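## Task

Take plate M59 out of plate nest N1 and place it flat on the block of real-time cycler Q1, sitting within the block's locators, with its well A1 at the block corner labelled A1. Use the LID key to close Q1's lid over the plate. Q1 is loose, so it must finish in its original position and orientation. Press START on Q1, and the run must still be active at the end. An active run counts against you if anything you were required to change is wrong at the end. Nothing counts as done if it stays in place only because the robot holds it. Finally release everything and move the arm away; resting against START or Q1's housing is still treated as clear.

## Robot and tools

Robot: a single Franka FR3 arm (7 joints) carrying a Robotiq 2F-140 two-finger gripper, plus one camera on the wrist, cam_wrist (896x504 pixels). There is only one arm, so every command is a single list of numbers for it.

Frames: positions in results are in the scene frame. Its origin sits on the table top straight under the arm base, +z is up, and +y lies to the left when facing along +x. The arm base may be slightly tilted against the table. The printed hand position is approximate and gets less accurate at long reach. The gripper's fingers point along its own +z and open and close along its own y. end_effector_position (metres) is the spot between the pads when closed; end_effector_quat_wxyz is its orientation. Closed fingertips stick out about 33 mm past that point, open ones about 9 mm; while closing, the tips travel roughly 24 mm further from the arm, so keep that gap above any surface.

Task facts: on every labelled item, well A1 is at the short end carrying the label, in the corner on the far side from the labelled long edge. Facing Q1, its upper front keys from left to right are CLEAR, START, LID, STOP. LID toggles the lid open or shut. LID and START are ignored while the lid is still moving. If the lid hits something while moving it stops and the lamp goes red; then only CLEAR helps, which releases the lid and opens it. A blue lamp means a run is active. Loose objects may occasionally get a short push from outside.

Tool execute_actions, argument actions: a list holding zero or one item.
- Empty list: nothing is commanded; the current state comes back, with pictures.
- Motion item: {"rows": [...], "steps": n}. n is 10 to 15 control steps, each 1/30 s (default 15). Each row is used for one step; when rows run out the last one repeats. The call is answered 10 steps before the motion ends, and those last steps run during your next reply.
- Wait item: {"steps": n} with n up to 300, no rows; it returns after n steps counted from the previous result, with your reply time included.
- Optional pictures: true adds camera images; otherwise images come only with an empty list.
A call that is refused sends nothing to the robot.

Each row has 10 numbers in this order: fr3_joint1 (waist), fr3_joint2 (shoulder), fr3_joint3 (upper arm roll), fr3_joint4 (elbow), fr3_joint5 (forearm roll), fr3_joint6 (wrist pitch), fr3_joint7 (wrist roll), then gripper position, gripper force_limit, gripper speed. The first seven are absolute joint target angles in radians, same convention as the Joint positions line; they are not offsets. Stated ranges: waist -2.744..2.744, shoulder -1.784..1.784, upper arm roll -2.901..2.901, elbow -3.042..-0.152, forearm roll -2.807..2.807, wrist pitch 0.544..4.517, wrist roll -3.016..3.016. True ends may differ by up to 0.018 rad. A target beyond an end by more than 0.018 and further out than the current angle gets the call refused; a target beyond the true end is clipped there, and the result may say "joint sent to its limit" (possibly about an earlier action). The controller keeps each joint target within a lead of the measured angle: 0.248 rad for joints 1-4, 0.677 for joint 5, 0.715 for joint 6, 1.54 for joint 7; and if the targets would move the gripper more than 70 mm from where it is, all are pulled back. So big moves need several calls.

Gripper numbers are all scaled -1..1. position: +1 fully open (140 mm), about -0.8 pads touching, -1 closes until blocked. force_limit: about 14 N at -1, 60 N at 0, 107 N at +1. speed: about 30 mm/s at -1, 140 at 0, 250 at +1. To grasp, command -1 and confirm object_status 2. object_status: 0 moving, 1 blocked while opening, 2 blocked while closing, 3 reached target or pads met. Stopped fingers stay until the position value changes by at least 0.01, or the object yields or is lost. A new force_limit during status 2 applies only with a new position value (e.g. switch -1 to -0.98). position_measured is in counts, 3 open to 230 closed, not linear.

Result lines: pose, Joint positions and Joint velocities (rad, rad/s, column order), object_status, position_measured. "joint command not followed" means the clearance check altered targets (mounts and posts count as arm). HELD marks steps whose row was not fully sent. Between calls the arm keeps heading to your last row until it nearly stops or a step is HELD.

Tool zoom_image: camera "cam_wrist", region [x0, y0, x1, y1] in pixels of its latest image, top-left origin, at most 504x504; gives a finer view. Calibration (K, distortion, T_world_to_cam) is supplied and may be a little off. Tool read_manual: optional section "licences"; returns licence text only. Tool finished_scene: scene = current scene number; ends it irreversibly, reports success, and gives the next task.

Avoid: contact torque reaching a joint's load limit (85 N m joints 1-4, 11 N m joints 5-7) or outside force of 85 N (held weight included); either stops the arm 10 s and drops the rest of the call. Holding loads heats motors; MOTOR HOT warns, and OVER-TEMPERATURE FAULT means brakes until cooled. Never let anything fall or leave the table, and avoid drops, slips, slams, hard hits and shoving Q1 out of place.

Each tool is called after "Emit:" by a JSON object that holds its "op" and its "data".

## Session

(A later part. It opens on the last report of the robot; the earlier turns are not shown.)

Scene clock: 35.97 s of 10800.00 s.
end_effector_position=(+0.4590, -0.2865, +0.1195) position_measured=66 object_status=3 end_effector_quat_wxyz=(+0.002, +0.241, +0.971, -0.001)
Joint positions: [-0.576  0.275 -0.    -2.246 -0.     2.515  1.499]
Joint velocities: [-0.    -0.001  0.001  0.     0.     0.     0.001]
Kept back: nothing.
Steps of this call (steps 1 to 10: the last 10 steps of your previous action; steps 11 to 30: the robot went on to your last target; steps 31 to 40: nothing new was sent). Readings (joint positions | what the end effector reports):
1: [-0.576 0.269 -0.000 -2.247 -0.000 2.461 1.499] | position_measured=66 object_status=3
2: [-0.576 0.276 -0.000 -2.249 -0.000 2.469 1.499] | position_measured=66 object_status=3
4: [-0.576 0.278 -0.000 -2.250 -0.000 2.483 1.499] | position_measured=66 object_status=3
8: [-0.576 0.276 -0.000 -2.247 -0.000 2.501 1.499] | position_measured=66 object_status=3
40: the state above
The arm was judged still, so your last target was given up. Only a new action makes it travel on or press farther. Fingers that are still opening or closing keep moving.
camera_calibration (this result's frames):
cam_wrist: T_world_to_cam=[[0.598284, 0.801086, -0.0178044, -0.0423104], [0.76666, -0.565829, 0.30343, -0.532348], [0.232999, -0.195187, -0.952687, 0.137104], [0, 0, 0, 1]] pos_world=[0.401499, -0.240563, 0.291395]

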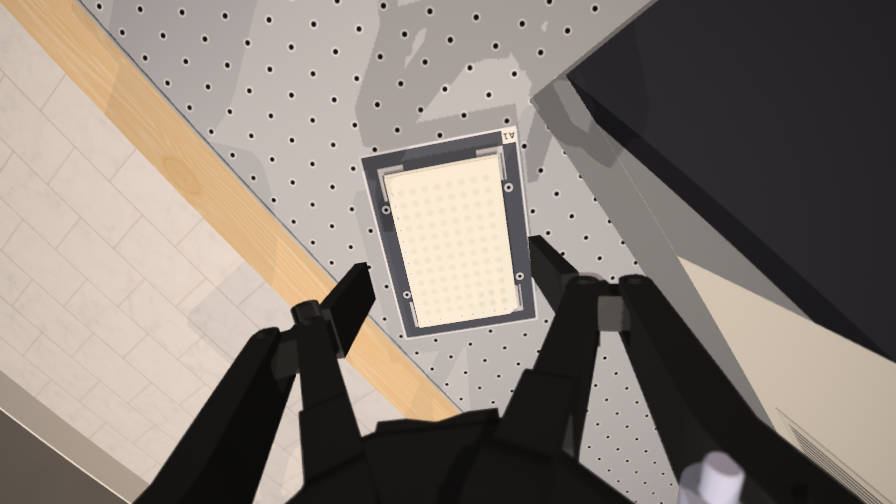

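Emit:
{"op": "execute_actions", "data": {"actions": [{"rows":[[-0.562,0.31,0,-2.241,0,2.551,1.518,0.5,0,-1]]}]}}

Emit:
{"op": "execute_actions", "data": {"actions": [{"rows":[[-0.562,0.345,0,-2.24,0,2.585,1.518,0.5,0,-1],[-0.562,0.345,0,-2.24,0,2.585,1.518,0.5,0,-1],[-0.562,0.345,0,-2.24,0,2.585,1.518,0.5,0,-1],[-0.562,0.345,0,-2.24,0,2.585,1.518,0.5,0,-1],[-0.562,0.345,0,-2.24,0,2.585,1.518,0.5,0,-1],[-0.562,0.377,0,-2.238,0,2.615,1.518,0.5,0,-1]]}]}}

Emit:
{"op": "execute_actions", "data": {"actions": [{"steps":30}], "pictures": true}}

Emit:
{"op": "execute_actions", "data": {"actions": [{"rows":[[-0.562,0.377,0,-2.238,0,2.615,1.518,-1,-0.3,-1]]}]}}

Emit:
{"op": "execute_actions", "data": {"actions": [{"steps":40}], "pictures": true}}

Scene clock: 36.83 s of 10800.00 s.
end_effector_position=(+0.4622, -0.2816, +0.1069) position_measured=66 object_status=3 end_effector_quat_wxyz=(-0.000, +0.238, +0.971, -0.000)
Joint positions: [-0.565  0.305 -0.001 -2.242 -0.     2.535  1.504]
Joint velocities: [ 0.041  0.103  0.009 -0.006  0.001  0.062  0.026]
Steps of this call (steps 1 to 21: nothing new was sent; steps 22 to 26: the first 5 steps of this action). Readings (joint positions | what the end effector reports):
22: [-0.574 0.279 -0.001 -2.244 -0.000 2.520 1.500] | position_measured=66 object_status=3
23: [-0.571 0.287 -0.001 -2.242 -0.000 2.526 1.501] | position_measured=66 object_status=3
25: [-0.566 0.301 -0.001 -2.241 -0.000 2.533 1.503] | position_measured=66 object_status=3
26: the state above

Scene clock: 37.33 s of 10800.00 s.
end_effector_position=(+0.4631, -0.2809, +0.0914) position_measured=66 object_status=3 end_effector_quat_wxyz=(-0.001, +0.240, +0.971, +0.000)
Joint positions: [-0.563  0.34  -0.    -2.24  -0.     2.567  1.51 ]
Joint velocities: [-0.002  0.109 -0.    -0.02  -0.001  0.068  0.006]
Steps of this call (steps 1 to 10: the last 10 steps of your previous action; steps 11 to 15: the first 5 steps of this action). Readings (joint positions | what the end effector reports):
11: [-0.563 0.313 -0.000 -2.240 -0.000 2.551 1.510] | position_measured=66 object_status=3
12: [-0.563 0.321 -0.000 -2.238 -0.000 2.557 1.510] | position_measured=66 object_status=3
14: [-0.563 0.335 -0.000 -2.239 -0.000 2.565 1.510] | position_measured=66 object_status=3
15: the state above

Scene clock: 38.33 s of 10800.00 s.
end_effector_position=(+0.4650, -0.2821, +0.0756) position_measured=66 object_status=3 end_effector_quat_wxyz=(+0.003, +0.241, +0.971, -0.001)
Joint positions: [-0.563  0.376 -0.    -2.239 -0.     2.611  1.512]
Joint velocities: [-0.    -0.     0.001 -0.001  0.     0.002 -0.   ]
Kept back: nothing.
Steps of this call (steps 1 to 10: the last 10 steps of your previous action; steps 11 to 30: the robot went on to your last target). Readings (joint positions | what the end effector reports):
1: [-0.563 0.346 -0.000 -2.239 -0.000 2.574 1.511] | position_measured=66 object_status=3
2: [-0.563 0.355 -0.000 -2.238 -0.000 2.582 1.511] | position_measured=66 object_status=3
4: [-0.563 0.369 -0.000 -2.238 -0.000 2.591 1.511] | position_measured=66 object_status=3
8: [-0.563 0.376 -0.000 -2.239 -0.000 2.601 1.511] | position_measured=66 object_status=3
30: the state above
The arm was judged still, so your last target was given up. Only a new action makes it travel on or press farther. Fingers that are still opening or closing keep moving.
camera_calibration (this result's frames):
cam_wrist: T_world_to_cam=[[0.598353, 0.801036, -0.0177243, -0.0503155], [0.766095, -0.565493, 0.305477, -0.520857], [0.234675, -0.196361, -0.952035, 0.0935524], [0, 0, 0, 1]] pos_world=[0.407178, -0.235867, 0.247283]

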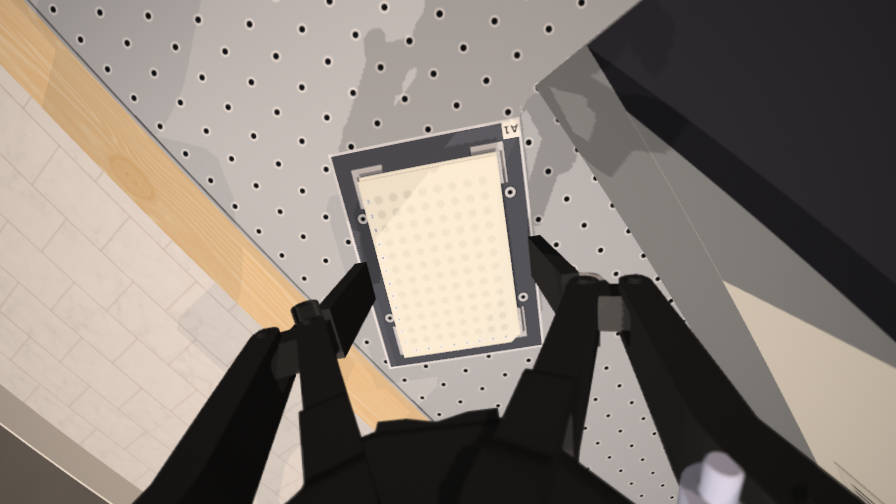

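Scene clock: 38.50 s of 10800.00 s.
end_effector_position=(+0.4650, -0.2821, +0.0756) position_measured=72 object_status=0 end_effector_quat_wxyz=(+0.003, +0.241, +0.971, -0.001)
Joint positions: [-0.563  0.376 -0.    -2.239 -0.     2.611  1.512]
Joint velocities: [-0.002 -0.001 -0.    -0.001  0.001  0.001 -0.   ]
Steps of this call (steps 1 to 5: the first 5 steps of this action). Readings (joint positions | what the end effector reports):
1: [-0.563 0.376 -0.000 -2.239 -0.000 2.611 1.512] | position_measured=66 object_status=0
2: [-0.563 0.376 -0.000 -2.239 -0.000 2.611 1.512] | position_measured=67 object_status=0
4: [-0.563 0.376 -0.000 -2.239 -0.000 2.611 1.512] | position_measured=71 object_status=0
5: the state above

Scene clock: 39.83 s of 10800.00 s.
end_effector_position=(+0.4648, -0.2836, +0.0762) position_measured=108 object_status=2 end_effector_quat_wxyz=(+0.004, +0.242, +0.970, -0.002)
Joint positions: [-0.564  0.376 -0.002 -2.239 -0.     2.612  1.512]
Joint velocities: [ 0.001  0.     0.    -0.001  0.     0.    -0.   ]
Kept back: nothing.
Steps of this call (steps 1 to 10: the last 10 steps of your previous action; steps 11 to 15: the robot went on to your last target; steps 16 to 40: nothing new was sent). Readings (joint positions | what the end effector reports):
1: [-0.563 0.376 -0.000 -2.239 -0.000 2.611 1.512] | position_measured=74 object_status=0
2: [-0.563 0.376 -0.000 -2.239 -0.000 2.611 1.512] | position_measured=76 object_status=0
4: [-0.563 0.376 -0.000 -2.239 -0.000 2.611 1.512] | position_measured=79 object_status=0
8: [-0.563 0.376 -0.000 -2.239 -0.000 2.611 1.512] | position_measured=85 object_status=0
40: the state above
The arm was judged still, so your last target was given up. Only a new action makes it travel on or press farther. Fingers that are still opening or closing keep moving.
camera_calibration (this result's frames):
cam_wrist: T_world_to_cam=[[0.600187, 0.799655, -0.0180764, -0.0502117], [0.764432, -0.566806, 0.307205, -0.521543], [0.235413, -0.198199, -0.951472, 0.0930065], [0, 0, 0, 1]] pos_world=[0.406926, -0.237028, 0.247806]

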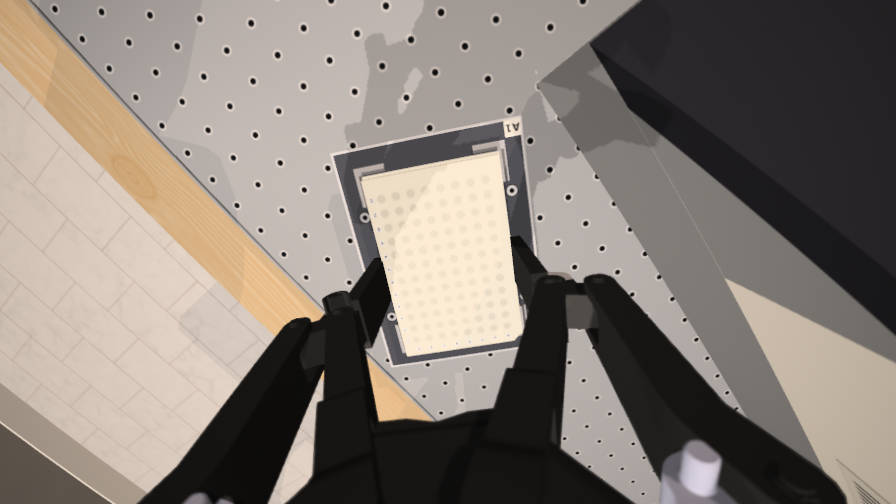

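Emit:
{"op": "execute_actions", "data": {"actions": [{"rows":[[-0.562,0.35,0,-2.24,0,2.59,1.518,-1,-0.3,-1],[-0.562,0.33,0,-2.24,0,2.57,1.518,-1,-0.3,-1],[-0.562,0.31,0,-2.24,0,2.55,1.518,-1,-0.3,-1],[-0.562,0.29,0,-2.245,0,2.53,1.518,-1,-0.3,-1],[-0.562,0.24,0,-2.25,0,2.49,1.518,-1,-0.3,-1]]}]}}

Emit:
{"op": "execute_actions", "data": {"actions": [{"rows":[[-0.575,0.05,0,-2.25,0,2.3,1.518,-1,-0.3,-1]]}]}}

Emit:
{"op": "execute_actions", "data": {"actions": [{"rows":[[-0.575,-0.089,0,-2.057,0,1.968,1.518,-1,-0.3,-1]]}]}}

Emit:
{"op": "execute_actions", "data": {"actions": [{"steps":35}]}}

Emit:
{"op": "execute_actions", "data": {"actions": [{"rows":[[-0.032,-0.089,0,-2.057,0,1.968,-0.03,-1,-0.3,-1]]}]}}

Emit:
{"op": "execute_actions", "data": {"actions": [{"steps":50}]}}

Emit:
{"op": "execute_actions", "data": {"actions": [{"rows":[[-0.032,0.15,0,-1.7,0,1.85,-0.03,-1,-0.3,-1]]}]}}

Emit:
{"op": "execute_actions", "data": {"actions": [{"rows":[[-0.032,0.331,0,-1.695,0,2.026,-0.03,-1,-0.3,-1]]}]}}

Emit:
{"op": "execute_actions", "data": {"actions": [{"steps":45}], "pictures": true}}

Scene clock: 40.73 s of 10800.00 s.
end_effector_position=(+0.4654, -0.2836, +0.1025) position_measured=108 object_status=2 end_effector_quat_wxyz=(+0.008, +0.241, +0.970, -0.003)
Joint positions: [-0.564  0.314 -0.002 -2.248 -0.     2.567  1.512]
Joint velocities: [ 0.002 -0.772  0.002 -0.127  0.    -0.491  0.001]
Steps of this call (steps 1 to 22: nothing new was sent; steps 23 to 27: the first 5 steps of this action). Readings (joint positions | what the end effector reports):
23: [-0.564 0.373 -0.002 -2.240 -0.000 2.609 1.512] | position_measured=108 object_status=2
24: [-0.564 0.365 -0.002 -2.242 -0.000 2.602 1.512] | position_measured=108 object_status=2
26: [-0.564 0.336 -0.002 -2.244 -0.000 2.583 1.512] | position_measured=108 object_status=2
27: the state above

Scene clock: 41.23 s of 10800.00 s.
end_effector_position=(+0.4643, -0.2875, +0.2110) position_measured=108 object_status=2 end_effector_quat_wxyz=(+0.030, +0.245, +0.969, -0.010)
Joint positions: [-0.572  0.082 -0.    -2.25  -0.     2.384  1.512]
Joint velocities: [-0.034 -0.696 -0.     0.197 -0.    -0.418 -0.001]
Steps of this call (steps 1 to 10: the last 10 steps of your previous action; steps 11 to 15: the first 5 steps of this action). Readings (joint positions | what the end effector reports):
11: [-0.565 0.223 -0.001 -2.255 -0.000 2.479 1.512] | position_measured=108 object_status=2
12: [-0.567 0.185 -0.000 -2.263 -0.000 2.447 1.512] | position_measured=108 object_status=2
14: [-0.571 0.109 -0.000 -2.257 -0.000 2.400 1.512] | position_measured=108 object_status=2
15: the state above

Scene clock: 41.73 s of 10800.00 s.
end_effector_position=(+0.4669, -0.2902, +0.3070) position_measured=108 object_status=2 end_effector_quat_wxyz=(+0.032, +0.246, +0.969, -0.010)
Joint positions: [-0.574 -0.032 -0.    -2.125 -0.     2.149  1.512]
Joint velocities: [-0.001 -0.701  0.001  0.87   0.    -1.036  0.   ]
Steps of this call (steps 1 to 10: the last 10 steps of your previous action; steps 11 to 15: the first 5 steps of this action). Readings (joint positions | what the end effector reports):
11: [-0.574 0.046 -0.000 -2.236 -0.000 2.283 1.512] | position_measured=108 object_status=2
12: [-0.574 0.032 -0.000 -2.211 -0.000 2.249 1.512] | position_measured=108 object_status=2
14: [-0.574 -0.009 -0.000 -2.155 -0.000 2.185 1.512] | position_measured=108 object_status=2
15: the state above

Scene clock: 42.90 s of 10800.00 s.
end_effector_position=(+0.4474, -0.2781, +0.3535) position_measured=108 object_status=2 end_effector_quat_wxyz=(+0.008, +0.246, +0.969, -0.002)
Joint positions: [-0.574 -0.09  -0.    -2.056 -0.     1.972  1.512]
Joint velocities: [-0.    -0.001 -0.     0.    -0.001 -0.001 -0.001]
Kept back: nothing.
Steps of this call (steps 1 to 10: the last 10 steps of your previous action; steps 11 to 30: the robot went on to your last target; steps 31 to 35: nothing new was sent). Readings (joint positions | what the end effector reports):
1: [-0.574 -0.054 -0.000 -2.099 -0.000 2.119 1.512] | position_measured=108 object_status=2
2: [-0.574 -0.073 -0.000 -2.079 -0.000 2.094 1.512] | position_measured=108 object_status=2
4: [-0.574 -0.094 -0.000 -2.057 -0.000 2.058 1.512] | position_measured=108 object_status=2
8: [-0.574 -0.095 -0.000 -2.054 -0.000 2.012 1.512] | position_measured=108 object_status=2
35: the state above
The arm was judged still, so your last target was given up. Only a new action makes it travel on or press farther. Fingers that are still opening or closing keep moving.

Scene clock: 43.07 s of 10800.00 s.
end_effector_position=(+0.4838, -0.2086, +0.3534) position_measured=108 object_status=2 end_effector_quat_wxyz=(+0.007, -0.000, +1.000, -0.004)
Joint positions: [-0.41  -0.09  -0.016 -2.056 -0.001  1.972  1.163]
Joint velocities: [ 1.086  0.002  0.108 -0.001  0.001  0.    -1.85 ]
Steps of this call (steps 1 to 5: the first 5 steps of this action). Readings (joint positions | what the end effector reports):
1: [-0.552 -0.090 -0.014 -2.056 -0.001 1.972 1.443] | position_measured=108 object_status=2
2: [-0.520 -0.090 -0.019 -2.056 -0.001 1.972 1.365] | position_measured=108 object_status=2
4: [-0.448 -0.090 -0.018 -2.056 -0.001 1.972 1.227] | position_measured=108 object_status=2
5: the state above

Scene clock: 44.73 s of 10800.00 s.
end_effector_position=(+0.5271, -0.0051, +0.3523) position_measured=108 object_status=2 end_effector_quat_wxyz=(-0.002, +0.709, -0.705, +0.007)
Joint positions: [-0.031 -0.089  0.001 -2.056 -0.001  1.972 -0.017]
Joint velocities: [-0.001  0.    -0.    -0.001 -0.001  0.001 -0.023]
Kept back: nothing.
Steps of this call (steps 1 to 10: the last 10 steps of your previous action; steps 11 to 50: the robot went on to your last target). Readings (joint positions | what the end effector reports):
1: [-0.372 -0.089 -0.014 -2.056 -0.001 1.972 1.102] | position_measured=108 object_status=2
2: [-0.333 -0.089 -0.012 -2.056 -0.001 1.972 1.044] | position_measured=108 object_status=2
4: [-0.255 -0.089 -0.009 -2.056 -0.001 1.972 0.935] | position_measured=108 object_status=2
8: [-0.102 -0.089 -0.001 -2.056 -0.001 1.972 0.666] | position_measured=108 object_status=2
50: the state above

Scene clock: 44.90 s of 10800.00 s.
end_effector_position=(+0.5977, -0.0060, +0.3631) position_measured=108 object_status=2 end_effector_quat_wxyz=(-0.002, +0.710, -0.704, +0.007)
Joint positions: [-0.031  0.124  0.001 -1.768 -0.001  1.895 -0.02 ]
Joint velocities: [ 0.001  0.479 -0.001  0.815  0.    -0.223 -0.015]
Steps of this call (steps 1 to 5: the first 5 steps of this action). Readings (joint positions | what the end effector reports):
1: [-0.031 -0.050 0.001 -2.000 -0.001 1.937 -0.017] | position_measured=108 object_status=2
2: [-0.031 0.016 0.001 -1.918 -0.001 1.924 -0.018] | position_measured=108 object_status=2
4: [-0.031 0.104 0.001 -1.801 -0.001 1.903 -0.019] | position_measured=108 object_status=2
5: the state above

Scene clock: 45.40 s of 10800.00 s.
end_effector_position=(+0.6330, -0.0067, +0.3105) position_measured=108 object_status=2 end_effector_quat_wxyz=(+0.005, +0.711, -0.703, -0.001)
Joint positions: [-0.031  0.279  0.001 -1.688 -0.001  1.95  -0.023]
Joint velocities: [-0.     0.842  0.001 -0.152 -0.     0.429 -0.003]
Steps of this call (steps 1 to 10: the last 10 steps of your previous action; steps 11 to 15: the first 5 steps of this action). Readings (joint positions | what the end effector reports):
11: [-0.031 0.160 0.001 -1.693 -0.001 1.875 -0.023] | position_measured=108 object_status=2
12: [-0.031 0.187 0.001 -1.685 -0.001 1.896 -0.023] | position_measured=108 object_status=2
14: [-0.031 0.249 0.001 -1.684 -0.001 1.934 -0.023] | position_measured=108 object_status=2
15: the state above

Scene clock: 46.90 s of 10800.00 s.
end_effector_position=(+0.6463, -0.0070, +0.2793) position_measured=108 object_status=2 end_effector_quat_wxyz=(+0.001, +0.711, -0.703, +0.003)
Joint positions: [-0.031  0.332  0.001 -1.696 -0.001  2.022 -0.024]
Joint velocities: [-0.001 -0.    -0.001  0.001 -0.     0.001  0.003]
Kept back: nothing.
Steps of this call (steps 1 to 10: the last 10 steps of your previous action; steps 11 to 30: the robot went on to your last target; steps 31 to 45: nothing new was sent). Readings (joint positions | what the end effector reports):
1: [-0.031 0.304 0.001 -1.694 -0.001 1.963 -0.023] | position_measured=108 object_status=2
2: [-0.031 0.322 0.001 -1.699 -0.001 1.972 -0.023] | position_measured=108 object_status=2
4: [-0.031 0.339 0.001 -1.704 -0.001 1.986 -0.023] | position_measured=108 object_status=2
8: [-0.031 0.337 0.001 -1.700 -0.001 2.005 -0.023] | position_measured=108 object_status=2
45: the state above
The arm was judged still, so your last target was given up. Only a new action makes it travel on or press farther. Fingers that are still opening or closing keep moving.
camera_calibration (this result's frames):
cam_wrist: T_world_to_cam=[[-0.989492, 0.142841, -0.0223892, 0.647357], [0.130047, 0.946935, 0.293943, -0.141524], [0.0631884, 0.287943, -0.955561, 0.414139], [0, 0, 0, 1]] pos_world=[0.632791, -0.0777044, 0.451829]

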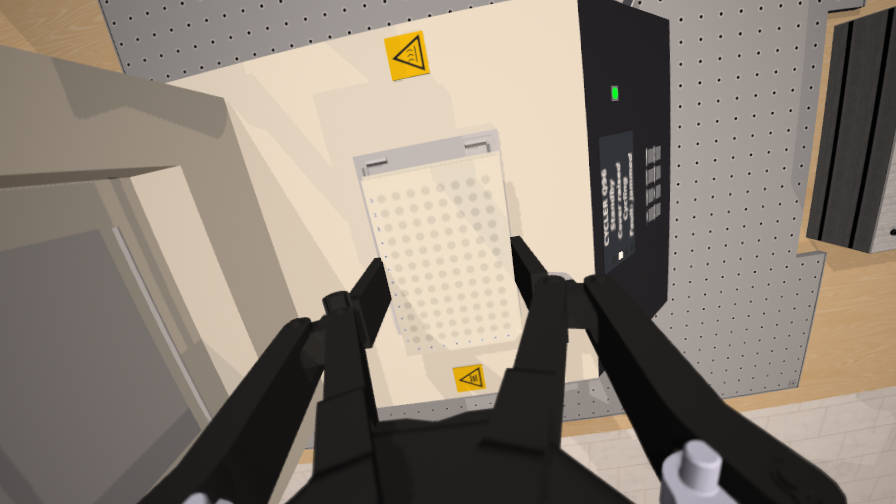

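Emit:
{"op": "execute_actions", "data": {"actions": [{"rows":[[-0.042,0.343,0,-1.70,0,2.043,-0.034,-1,-0.3,-1]]}]}}

Emit:
{"op": "execute_actions", "data": {"actions": [{"rows":[[-0.042,0.356,0,-1.716,0,2.072,-0.034,-1,-0.3,-1]]}]}}

Emit:
{"op": "execute_actions", "data": {"actions": [{"steps":35}], "pictures": true}}

Emit:
{"op": "zoom_image", "data": {"camera": "cam_wrist", "region": [330,120,550,380]}}

Scene clock: 47.57 s of 10800.00 s.
end_effector_position=(+0.6475, -0.0124, +0.2736) position_measured=108 object_status=2 end_effector_quat_wxyz=(+0.001, +0.709, -0.705, +0.003)
Joint positions: [-0.039  0.34   0.001 -1.698 -0.001  2.033 -0.025]
Joint velocities: [-0.036  0.042 -0.011 -0.02  -0.     0.035 -0.007]
Steps of this call (steps 1 to 15: nothing new was sent; steps 16 to 20: the first 5 steps of this action). Readings (joint positions | what the end effector reports):
16: [-0.032 0.332 0.001 -1.696 -0.001 2.025 -0.024] | position_measured=108 object_status=2
17: [-0.034 0.334 0.002 -1.696 -0.001 2.027 -0.025] | position_measured=108 object_status=2
19: [-0.038 0.339 0.001 -1.697 -0.001 2.031 -0.025] | position_measured=108 object_status=2
20: the state above

Scene clock: 48.07 s of 10800.00 s.
end_effector_position=(+0.6473, -0.0140, +0.2609) position_measured=108 object_status=2 end_effector_quat_wxyz=(+0.002, +0.709, -0.705, +0.002)
Joint positions: [-0.041  0.353  0.    -1.712 -0.001  2.057 -0.027]
Joint velocities: [ 0.     0.065 -0.    -0.057 -0.     0.06  -0.002]
Steps of this call (steps 1 to 10: the last 10 steps of your previous action; steps 11 to 15: the first 5 steps of this action). Readings (joint positions | what the end effector reports):
11: [-0.041 0.343 0.000 -1.701 -0.001 2.043 -0.027] | position_measured=108 object_status=2
12: [-0.041 0.345 0.000 -1.704 -0.001 2.048 -0.027] | position_measured=108 object_status=2
14: [-0.041 0.350 0.000 -1.710 -0.001 2.054 -0.027] | position_measured=108 object_status=2
15: the state above

Scene clock: 49.23 s of 10800.00 s.
end_effector_position=(+0.6489, -0.0140, +0.2580) position_measured=108 object_status=2 end_effector_quat_wxyz=(+0.000, +0.709, -0.705, +0.004)
Joint positions: [-0.041  0.357  0.    -1.716 -0.001  2.068 -0.028]
Joint velocities: [ 0.002 -0.    -0.002 -0.002  0.001  0.001  0.   ]
Kept back: nothing.
Steps of this call (steps 1 to 10: the last 10 steps of your previous action; steps 11 to 30: the robot went on to your last target; steps 31 to 35: nothing new was sent). Readings (joint positions | what the end effector reports):
1: [-0.041 0.355 0.000 -1.714 -0.001 2.058 -0.027] | position_measured=108 object_status=2
2: [-0.041 0.356 0.000 -1.715 -0.001 2.060 -0.027] | position_measured=108 object_status=2
4: [-0.041 0.357 0.000 -1.716 -0.001 2.062 -0.028] | position_measured=108 object_status=2
8: [-0.041 0.357 0.000 -1.716 -0.001 2.065 -0.028] | position_measured=108 object_status=2
35: the state above
The arm was judged still, so your last target was given up. Only a new action makes it travel on or press farther. Fingers that are still opening or closing keep moving.
camera_calibration (this result's frames):
cam_wrist: T_world_to_cam=[[-0.988513, 0.149229, -0.0239404, 0.650391], [0.135703, 0.946097, 0.294083, -0.132722], [0.0665357, 0.287456, -0.95548, 0.393475], [0, 0, 0, 1]] pos_world=[0.634751, -0.0845964, 0.430559]

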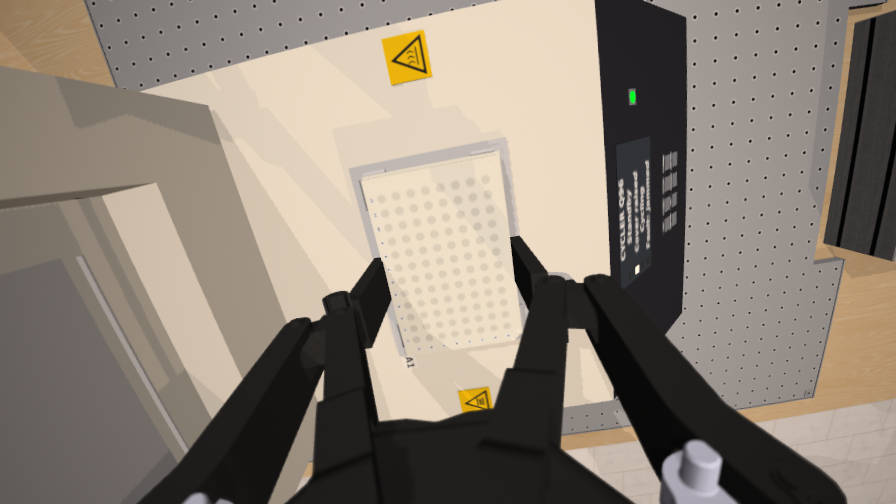

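Region (330, 120, 550, 380) of cam_wrist's 896x504 image, scaled by 1.938, with more detail than that image has; it fills the left 426 columns of this view, and the rest is white.

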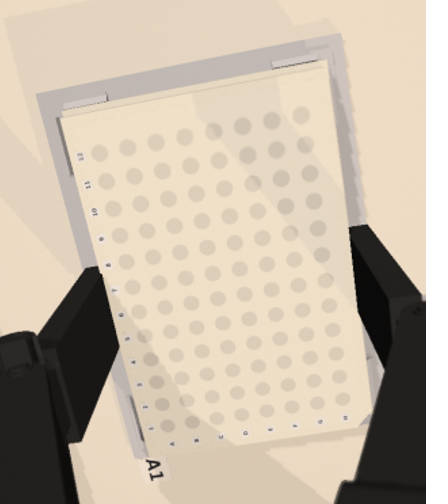

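Emit:
{"op": "execute_actions", "data": {"actions": [{"rows":[[-0.037,0.36,0,-1.711,0,2.071,-0.03,-1,-0.3,-1]]}]}}

Emit:
{"op": "execute_actions", "data": {"actions": [{"rows":[[-0.037,0.369,0,-1.72,0,2.089,-0.03,-1,-0.3,-1]]}]}}

Emit:
{"op": "execute_actions", "data": {"actions": [{"steps":25}]}}

Emit:
{"op": "execute_actions", "data": {"actions": [{"rows":[[-0.037,0.364,0,-1.716,0,2.08,-0.03,0.6,-0.3,-0.5]]}]}}

Emit:
{"op": "execute_actions", "data": {"actions": [{"rows":[[-0.037,0.3,0,-1.66,0,1.96,-0.03,0.6,-0.3,-0.5]]}]}}

Emit:
{"op": "execute_actions", "data": {"actions": [{"steps":35}], "pictures": true}}

Emit:
{"op": "zoom_image", "data": {"camera": "cam_wrist", "region": [340,110,550,340]}}

Scene clock: 49.93 s of 10800.00 s.
end_effector_position=(+0.6496, -0.0124, +0.2578) position_measured=108 object_status=2 end_effector_quat_wxyz=(+0.000, +0.710, -0.704, +0.004)
Joint positions: [-0.039  0.358  0.    -1.713 -0.001  2.068 -0.028]
Joint velocities: [ 0.012  0.006  0.002  0.004  0.     0.001 -0.   ]
Steps of this call (steps 1 to 16: nothing new was sent; steps 17 to 21: the first 5 steps of this action). Readings (joint positions | what the end effector reports):
17: [-0.041 0.357 0.000 -1.715 -0.001 2.068 -0.028] | position_measured=108 object_status=2
18: [-0.040 0.357 0.000 -1.714 -0.001 2.068 -0.028] | position_measured=108 object_status=2
20: [-0.039 0.358 0.000 -1.713 -0.001 2.068 -0.028] | position_measured=108 object_status=2
21: the state above

Scene clock: 50.43 s of 10800.00 s.
end_effector_position=(+0.6503, -0.0122, +0.2523) position_measured=108 object_status=2 end_effector_quat_wxyz=(+0.000, +0.710, -0.704, +0.004)
Joint positions: [-0.038  0.366  0.    -1.717 -0.001  2.079 -0.028]
Joint velocities: [-0.001 -0.006 -0.004 -0.001 -0.     0.006  0.   ]
Steps of this call (steps 1 to 10: the last 10 steps of your previous action; steps 11 to 15: the first 5 steps of this action). Readings (joint positions | what the end effector reports):
11: [-0.038 0.359 0.000 -1.713 -0.001 2.071 -0.028] | position_measured=108 object_status=2
12: [-0.038 0.361 0.000 -1.714 -0.001 2.073 -0.028] | position_measured=108 object_status=2
14: [-0.038 0.365 0.000 -1.717 -0.001 2.077 -0.028] | position_measured=108 object_status=2
15: the state above

Scene clock: 51.27 s of 10800.00 s.
end_effector_position=(+0.6510, -0.0121, +0.2527) position_measured=108 object_status=2 end_effector_quat_wxyz=(-0.000, +0.710, -0.704, +0.005)
Joint positions: [-0.038  0.365  0.    -1.717 -0.001  2.081 -0.028]
Joint velocities: [-0.    -0.002 -0.001  0.001  0.001  0.002 -0.001]
Kept back: nothing.
Steps of this call (steps 1 to 10: the last 10 steps of your previous action; steps 11 to 15: the robot went on to your last target; steps 16 to 25: nothing new was sent). Readings (joint positions | what the end effector reports):
1: [-0.038 0.365 0.000 -1.717 -0.001 2.079 -0.028] | position_measured=108 object_status=2
2: [-0.038 0.365 0.000 -1.717 -0.001 2.080 -0.028] | position_measured=108 object_status=2
4: [-0.038 0.365 0.000 -1.717 -0.001 2.080 -0.028] | position_measured=108 object_status=2
8: [-0.038 0.365 0.000 -1.717 -0.001 2.081 -0.028] | position_measured=108 object_status=2
25: the state above
The arm was judged still, so your last target was given up. Only a new action makes it travel on or press farther. Fingers that are still opening or closing keep moving.

Scene clock: 51.43 s of 10800.00 s.
end_effector_position=(+0.6510, -0.0121, +0.2529) position_measured=91 object_status=0 end_effector_quat_wxyz=(-0.000, +0.710, -0.704, +0.005)
Joint positions: [-0.038  0.365  0.    -1.717 -0.001  2.081 -0.028]
Joint velocities: [ 0.    -0.001  0.002  0.001  0.003 -0.     0.   ]
Steps of this call (steps 1 to 5: the first 5 steps of this action). Readings (joint positions | what the end effector reports):
1: [-0.038 0.365 0.000 -1.717 -0.001 2.081 -0.028] | position_measured=108 object_status=0
2: [-0.038 0.365 0.000 -1.717 -0.001 2.081 -0.028] | position_measured=108 object_status=0
4: [-0.038 0.365 0.000 -1.717 -0.001 2.081 -0.028] | position_measured=96 object_status=0
5: the state above

Scene clock: 51.93 s of 10800.00 s.
end_effector_position=(+0.6548, -0.0119, +0.3040) position_measured=53 object_status=3 end_effector_quat_wxyz=(-0.010, +0.710, -0.704, +0.015)
Joint positions: [-0.038  0.311  0.    -1.67  -0.001  2.008 -0.028]
Joint velocities: [-0.001 -0.318 -0.003  0.237 -0.    -0.229 -0.   ]
Steps of this call (steps 1 to 10: the last 10 steps of your previous action; steps 11 to 15: the first 5 steps of this action). Readings (joint positions | what the end effector reports):
11: [-0.038 0.362 0.000 -1.711 -0.001 2.061 -0.028] | position_measured=53 object_status=0
12: [-0.038 0.351 0.000 -1.701 -0.001 2.042 -0.028] | position_measured=53 object_status=0
14: [-0.038 0.323 0.000 -1.679 -0.001 2.016 -0.028] | position_measured=53 object_status=3
15: the state above

Scene clock: 53.10 s of 10800.00 s.
end_effector_position=(+0.6464, -0.0117, +0.3128) position_measured=53 object_status=3 end_effector_quat_wxyz=(-0.003, +0.710, -0.704, +0.008)
Joint positions: [-0.038  0.299  0.    -1.659 -0.001  1.964 -0.028]
Joint velocities: [-0.    -0.001  0.001 -0.    -0.001 -0.001 -0.001]
Kept back: nothing.
Steps of this call (steps 1 to 10: the last 10 steps of your previous action; steps 11 to 30: the robot went on to your last target; steps 31 to 35: nothing new was sent). Readings (joint positions | what the end effector reports):
1: [-0.038 0.302 0.000 -1.663 -0.001 2.001 -0.028] | position_measured=53 object_status=3
2: [-0.038 0.296 0.000 -1.659 -0.001 1.995 -0.028] | position_measured=53 object_status=3
4: [-0.038 0.293 0.000 -1.656 -0.001 1.986 -0.028] | position_measured=53 object_status=3
8: [-0.038 0.297 0.000 -1.658 -0.001 1.974 -0.028] | position_measured=53 object_status=3
35: the state above
The arm was judged still, so your last target was given up. Only a new action makes it travel on or press farther. Fingers that are still opening or closing keep moving.
camera_calibration (this result's frames):
cam_wrist: T_world_to_cam=[[-0.98867, 0.146197, -0.0340399, 0.652062], [0.129818, 0.946614, 0.295075, -0.147181], [0.0753616, 0.287313, -0.954867, 0.439431], [0, 0, 0, 1]] pos_world=[0.630665, -0.0822598, 0.485224]

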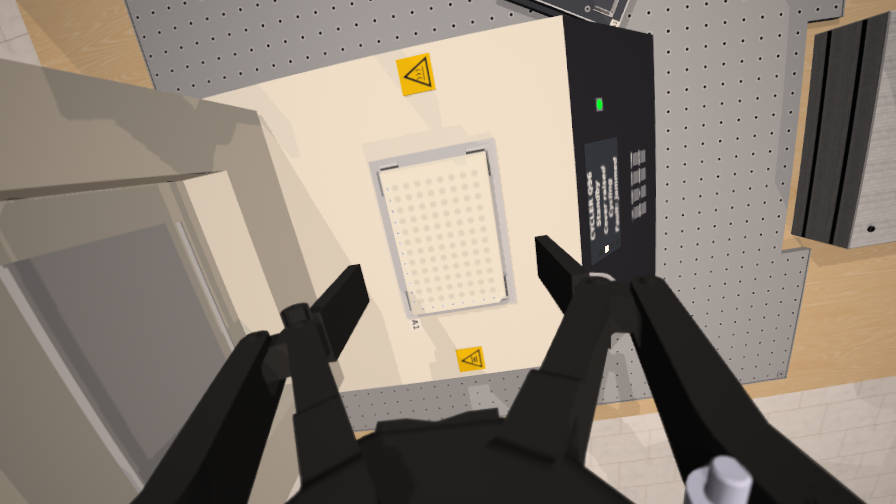

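Region (340, 110, 550, 340) of cam_wrist's 896x504 image, scaled by 2.191, with more detail than that image has; it fills the left 460 columns of this view, and the rest is white.

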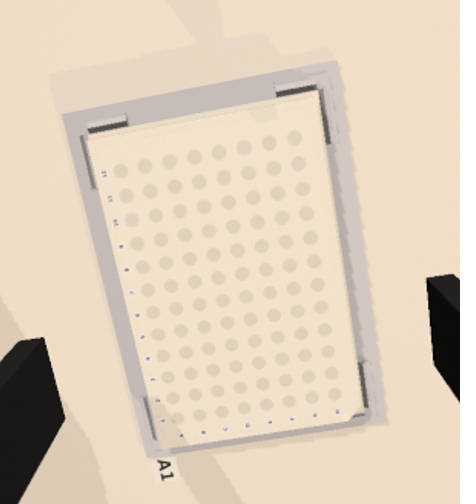

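Seated. LID.

Emit:
{"op": "execute_actions", "data": {"actions": [{"rows":[[0.008,-0.25,0,-2.1,0,1.85,1.57,-1,0,0]]}]}}

Emit:
{"op": "execute_actions", "data": {"actions": [{"steps":40}]}}

Emit:
{"op": "execute_actions", "data": {"actions": [{"rows":[[0.008,-0.3,0,-2.5,0,2.2,1.57,-1,0,0]]}]}}

Emit:
{"op": "execute_actions", "data": {"actions": [{"steps":35}]}}

Emit:
{"op": "execute_actions", "data": {"actions": [{"rows":[[0.008,-0.141,0,-2.573,0,2.432,1.57,-1,0,0]]}]}}

Emit:
{"op": "execute_actions", "data": {"actions": [{"steps":40}]}}

Emit:
{"op": "execute_actions", "data": {"actions": [{"rows":[[0.008,-0.12,0,-2.579,0,2.458,1.57,-1,0,0],[0.008,-0.12,0,-2.579,0,2.458,1.57,-1,0,0],[0.008,-0.12,0,-2.579,0,2.458,1.57,-1,0,0],[0.008,-0.12,0,-2.579,0,2.458,1.57,-1,0,0],[0.008,-0.101,0,-2.585,0,2.484,1.57,-1,0,0]]}]}}

Emit:
{"op": "execute_actions", "data": {"actions": [{"steps":20}]}}

Emit:
{"op": "execute_actions", "data": {"actions": [{"rows":[[0.008,-0.5,0,-2.55,0,2.3,1.57,-1,0,0]]}]}}

Emit:
{"op": "execute_actions", "data": {"actions": [{"steps":150}], "pictures": true}}

Scene clock: 54.00 s of 10800.00 s.
end_effector_position=(+0.5574, +0.0043, +0.3239) position_measured=82 object_status=0 end_effector_quat_wxyz=(-0.028, -0.549, +0.835, +0.014)
Joint positions: [-0.01   0.088 -0.002 -1.901 -0.001  1.918  0.413]
Joint velocities: [ 0.155 -1.518  0.034 -1.496 -0.001 -0.3    2.465]
Steps of this call (steps 1 to 22: nothing new was sent; steps 23 to 27: the first 5 steps of this action). Readings (joint positions | what the end effector reports):
23: [-0.034 0.274 -0.003 -1.696 -0.001 1.959 0.052] | position_measured=53 object_status=0
24: [-0.029 0.232 -0.004 -1.749 -0.001 1.946 0.147] | position_measured=59 object_status=0
26: [-0.016 0.139 -0.003 -1.850 -0.001 1.926 0.328] | position_measured=74 object_status=0
27: the state above

Scene clock: 55.33 s of 10800.00 s.
end_effector_position=(+0.4803, +0.0141, +0.4029) position_measured=233 object_status=3 end_effector_quat_wxyz=(+0.007, -0.024, +1.000, -0.004)
Joint positions: [ 0.007 -0.251  0.001 -2.099 -0.001  1.854  1.549]
Joint velocities: [ 0.001  0.001  0.001 -0.001  0.001  0.     0.05 ]
Kept back: nothing.
Steps of this call (steps 1 to 10: the last 10 steps of your previous action; steps 11 to 40: the robot went on to your last target). Readings (joint positions | what the end effector reports):
1: [-0.005 0.034 -0.001 -1.952 -0.001 1.909 0.504] | position_measured=89 object_status=0
2: [-0.001 -0.024 -0.000 -1.997 -0.001 1.899 0.595] | position_measured=97 object_status=0
4: [0.005 -0.140 0.001 -2.055 -0.001 1.882 0.776] | position_measured=112 object_status=0
8: [0.007 -0.248 0.001 -2.078 -0.001 1.869 1.056] | position_measured=143 object_status=0
40: the state above

Scene clock: 55.50 s of 10800.00 s.
end_effector_position=(+0.4379, +0.0125, +0.3089) position_measured=233 object_status=3 end_effector_quat_wxyz=(-0.011, -0.021, +1.000, -0.003)
Joint positions: [ 0.007 -0.297  0.001 -2.379 -0.001  2.052  1.554]
Joint velocities: [ 0.     0.005  0.001 -1.593 -0.001  0.841  0.031]
Steps of this call (steps 1 to 5: the first 5 steps of this action). Readings (joint positions | what the end effector reports):
1: [0.007 -0.269 0.001 -2.145 -0.001 1.911 1.550] | position_measured=233 object_status=3
2: [0.007 -0.289 0.001 -2.213 -0.001 1.961 1.551] | position_measured=233 object_status=3
4: [0.007 -0.296 0.001 -2.325 -0.001 2.022 1.553] | position_measured=233 object_status=3
5: the state above

Scene clock: 56.67 s of 10800.00 s.
end_effector_position=(+0.4299, +0.0120, +0.2677) position_measured=233 object_status=3 end_effector_quat_wxyz=(+0.003, -0.017, +1.000, -0.003)
Joint positions: [ 0.007 -0.299  0.001 -2.498 -0.001  2.196  1.564]
Joint velocities: [ 0.001  0.001  0.    -0.001  0.001  0.001  0.   ]
Kept back: nothing.
Steps of this call (steps 1 to 10: the last 10 steps of your previous action; steps 11 to 30: the robot went on to your last target; steps 31 to 35: nothing new was sent). Readings (joint positions | what the end effector reports):
1: [0.007 -0.295 0.001 -2.425 -0.001 2.076 1.555] | position_measured=233 object_status=3
2: [0.007 -0.292 0.001 -2.457 -0.001 2.095 1.556] | position_measured=233 object_status=3
4: [0.007 -0.290 0.001 -2.489 -0.001 2.124 1.558] | position_measured=233 object_status=3
8: [0.007 -0.295 0.001 -2.498 -0.001 2.163 1.560] | position_measured=233 object_status=3
35: the state above
The arm was judged still, so your last target was given up. Only a new action makes it travel on or press farther. Fingers that are still opening or closing keep moving.

Scene clock: 56.83 s of 10800.00 s.
end_effector_position=(+0.4169, +0.0113, +0.1935) position_measured=233 object_status=3 end_effector_quat_wxyz=(-0.028, -0.017, +0.999, -0.003)
Joint positions: [ 0.007 -0.161  0.001 -2.562 -0.001  2.336  1.564]
Joint velocities: [ 0.001  0.516 -0.001 -0.343 -0.     0.482  0.002]
Steps of this call (steps 1 to 5: the first 5 steps of this action). Readings (joint positions | what the end effector reports):
1: [0.007 -0.283 0.001 -2.503 -0.001 2.229 1.564] | position_measured=233 object_status=3
2: [0.007 -0.248 0.001 -2.514 -0.001 2.266 1.564] | position_measured=233 object_status=3
4: [0.007 -0.182 0.001 -2.548 -0.001 2.318 1.564] | position_measured=233 object_status=3
5: the state above

Scene clock: 58.17 s of 10800.00 s.
end_effector_position=(+0.4346, +0.0117, +0.1864) position_measured=233 object_status=3 end_effector_quat_wxyz=(+0.001, -0.017, +1.000, -0.003)
Joint positions: [ 0.007 -0.14   0.001 -2.574 -0.001  2.428  1.564]
Joint velocities: [-0.    -0.001 -0.001 -0.     0.001  0.001  0.001]
Kept back: nothing.
Steps of this call (steps 1 to 10: the last 10 steps of your previous action; steps 11 to 30: the robot went on to your last target; steps 31 to 40: nothing new was sent). Readings (joint positions | what the end effector reports):
1: [0.007 -0.149 0.001 -2.571 -0.001 2.351 1.564] | position_measured=233 object_status=3
2: [0.007 -0.142 0.001 -2.575 -0.001 2.363 1.564] | position_measured=233 object_status=3
4: [0.007 -0.139 0.001 -2.576 -0.001 2.383 1.564] | position_measured=233 object_status=3
8: [0.007 -0.140 0.001 -2.575 -0.001 2.408 1.564] | position_measured=233 object_status=3
40: the state above
The arm was judged still, so your last target was given up. Only a new action makes it travel on or press farther. Fingers that are still opening or closing keep moving.

Scene clock: 58.33 s of 10800.00 s.
end_effector_position=(+0.4350, +0.0117, +0.1789) position_measured=233 object_status=3 end_effector_quat_wxyz=(+0.000, -0.017, +1.000, -0.003)
Joint positions: [ 0.007 -0.121  0.001 -2.578 -0.001  2.448  1.564]
Joint velocities: [-0.001  0.179  0.001 -0.025  0.002  0.21   0.   ]
Steps of this call (steps 1 to 5: the first 5 steps of this action). Readings (joint positions | what the end effector reports):
1: [0.007 -0.137 0.001 -2.574 -0.001 2.432 1.564] | position_measured=233 object_status=3
2: [0.007 -0.133 0.001 -2.575 -0.001 2.436 1.564] | position_measured=233 object_status=3
4: [0.007 -0.126 0.001 -2.577 -0.001 2.442 1.564] | position_measured=233 object_status=3
5: the state above

Scene clock: 59.00 s of 10800.00 s.
end_effector_position=(+0.4335, +0.0116, +0.1714) position_measured=233 object_status=3 end_effector_quat_wxyz=(-0.002, -0.017, +1.000, -0.003)
Joint positions: [ 0.007 -0.106  0.001 -2.583 -0.001  2.465  1.564]
Joint velocities: [-0.    -0.001 -0.001 -0.    -0.002 -0.001  0.001]
Kept back: nothing.
Steps of this call (steps 1 to 10: the last 10 steps of your previous action; steps 11 to 20: the robot went on to your last target). Readings (joint positions | what the end effector reports):
1: [0.007 -0.115 0.001 -2.579 -0.001 2.454 1.564] | position_measured=233 object_status=3
2: [0.007 -0.110 0.001 -2.581 -0.001 2.459 1.564] | position_measured=233 object_status=3
4: [0.007 -0.105 0.001 -2.583 -0.001 2.465 1.564] | position_measured=233 object_status=3
8: [0.007 -0.106 0.001 -2.583 -0.001 2.465 1.564] | position_measured=233 object_status=3
20: the state above

Scene clock: 59.17 s of 10800.00 s.
end_effector_position=(+0.4574, +0.0127, +0.2586) position_measured=233 object_status=3 end_effector_quat_wxyz=(+0.068, -0.017, +0.998, -0.003)
Joint positions: [ 0.007 -0.305  0.001 -2.57  -0.001  2.392  1.564]
Joint velocities: [-0.    -1.404  0.     0.161 -0.001 -0.291 -0.   ]
Steps of this call (steps 1 to 5: the first 5 steps of this action). Readings (joint positions | what the end effector reports):
1: [0.007 -0.125 0.001 -2.587 -0.001 2.447 1.564] | position_measured=233 object_status=3
2: [0.007 -0.167 0.001 -2.587 -0.001 2.428 1.564] | position_measured=233 object_status=3
4: [0.007 -0.258 0.001 -2.576 -0.001 2.403 1.564] | position_measured=233 object_status=3
5: the state above

Scene clock: 64.17 s of 10800.00 s.
end_effector_position=(+0.4629, +0.0134, +0.3478) position_measured=233 object_status=3 end_effector_quat_wxyz=(+0.132, -0.017, +0.991, -0.002)
Joint positions: [ 0.007 -0.501  0.001 -2.549 -0.001  2.304  1.564]
Joint velocities: [ 0.    -0.    -0.001 -0.     0.002  0.    -0.   ]
Kept back: nothing.
Steps of this call (steps 1 to 10: the last 10 steps of your previous action; steps 11 to 30: the robot went on to your last target; steps 31 to 150: nothing new was sent). Readings (joint positions | what the end effector reports):
1: [0.007 -0.352 0.001 -2.565 -0.001 2.380 1.564] | position_measured=233 object_status=3
2: [0.007 -0.399 0.001 -2.560 -0.001 2.368 1.564] | position_measured=233 object_status=3
4: [0.007 -0.468 0.001 -2.546 -0.001 2.350 1.564] | position_measured=233 object_status=3
8: [0.007 -0.501 0.001 -2.542 -0.001 2.328 1.564] | position_measured=233 object_status=3
150: the state above
The arm was judged still, so your last target was given up. Only a new action makes it travel on or press farther. Fingers that are still opening or closing keep moving.
camera_calibration (this result's frames):
cam_wrist: T_world_to_cam=[[0.121865, 0.992436, 0.0148521, -0.0742232], [0.836144, -0.110713, 0.53722, -0.554497], [0.5348, -0.05305, -0.843312, 0.232581], [0, 0, 0, 1]] pos_world=[0.348301, 0.0246099, 0.495128]

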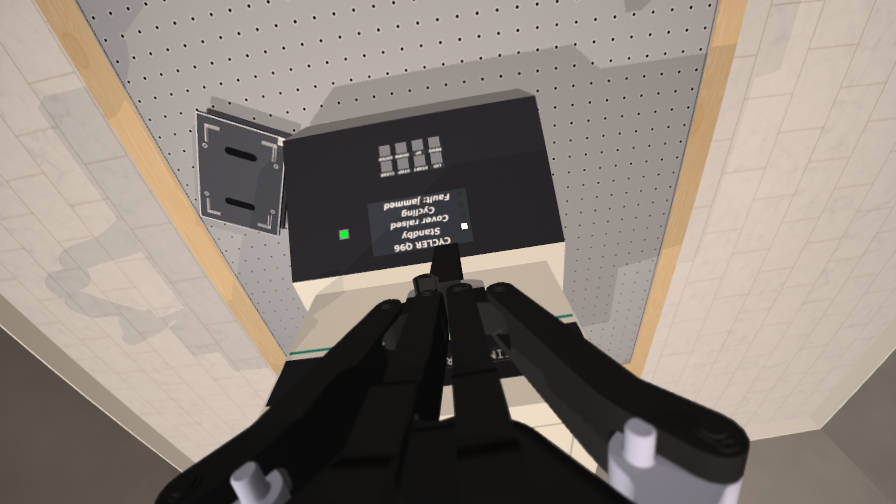

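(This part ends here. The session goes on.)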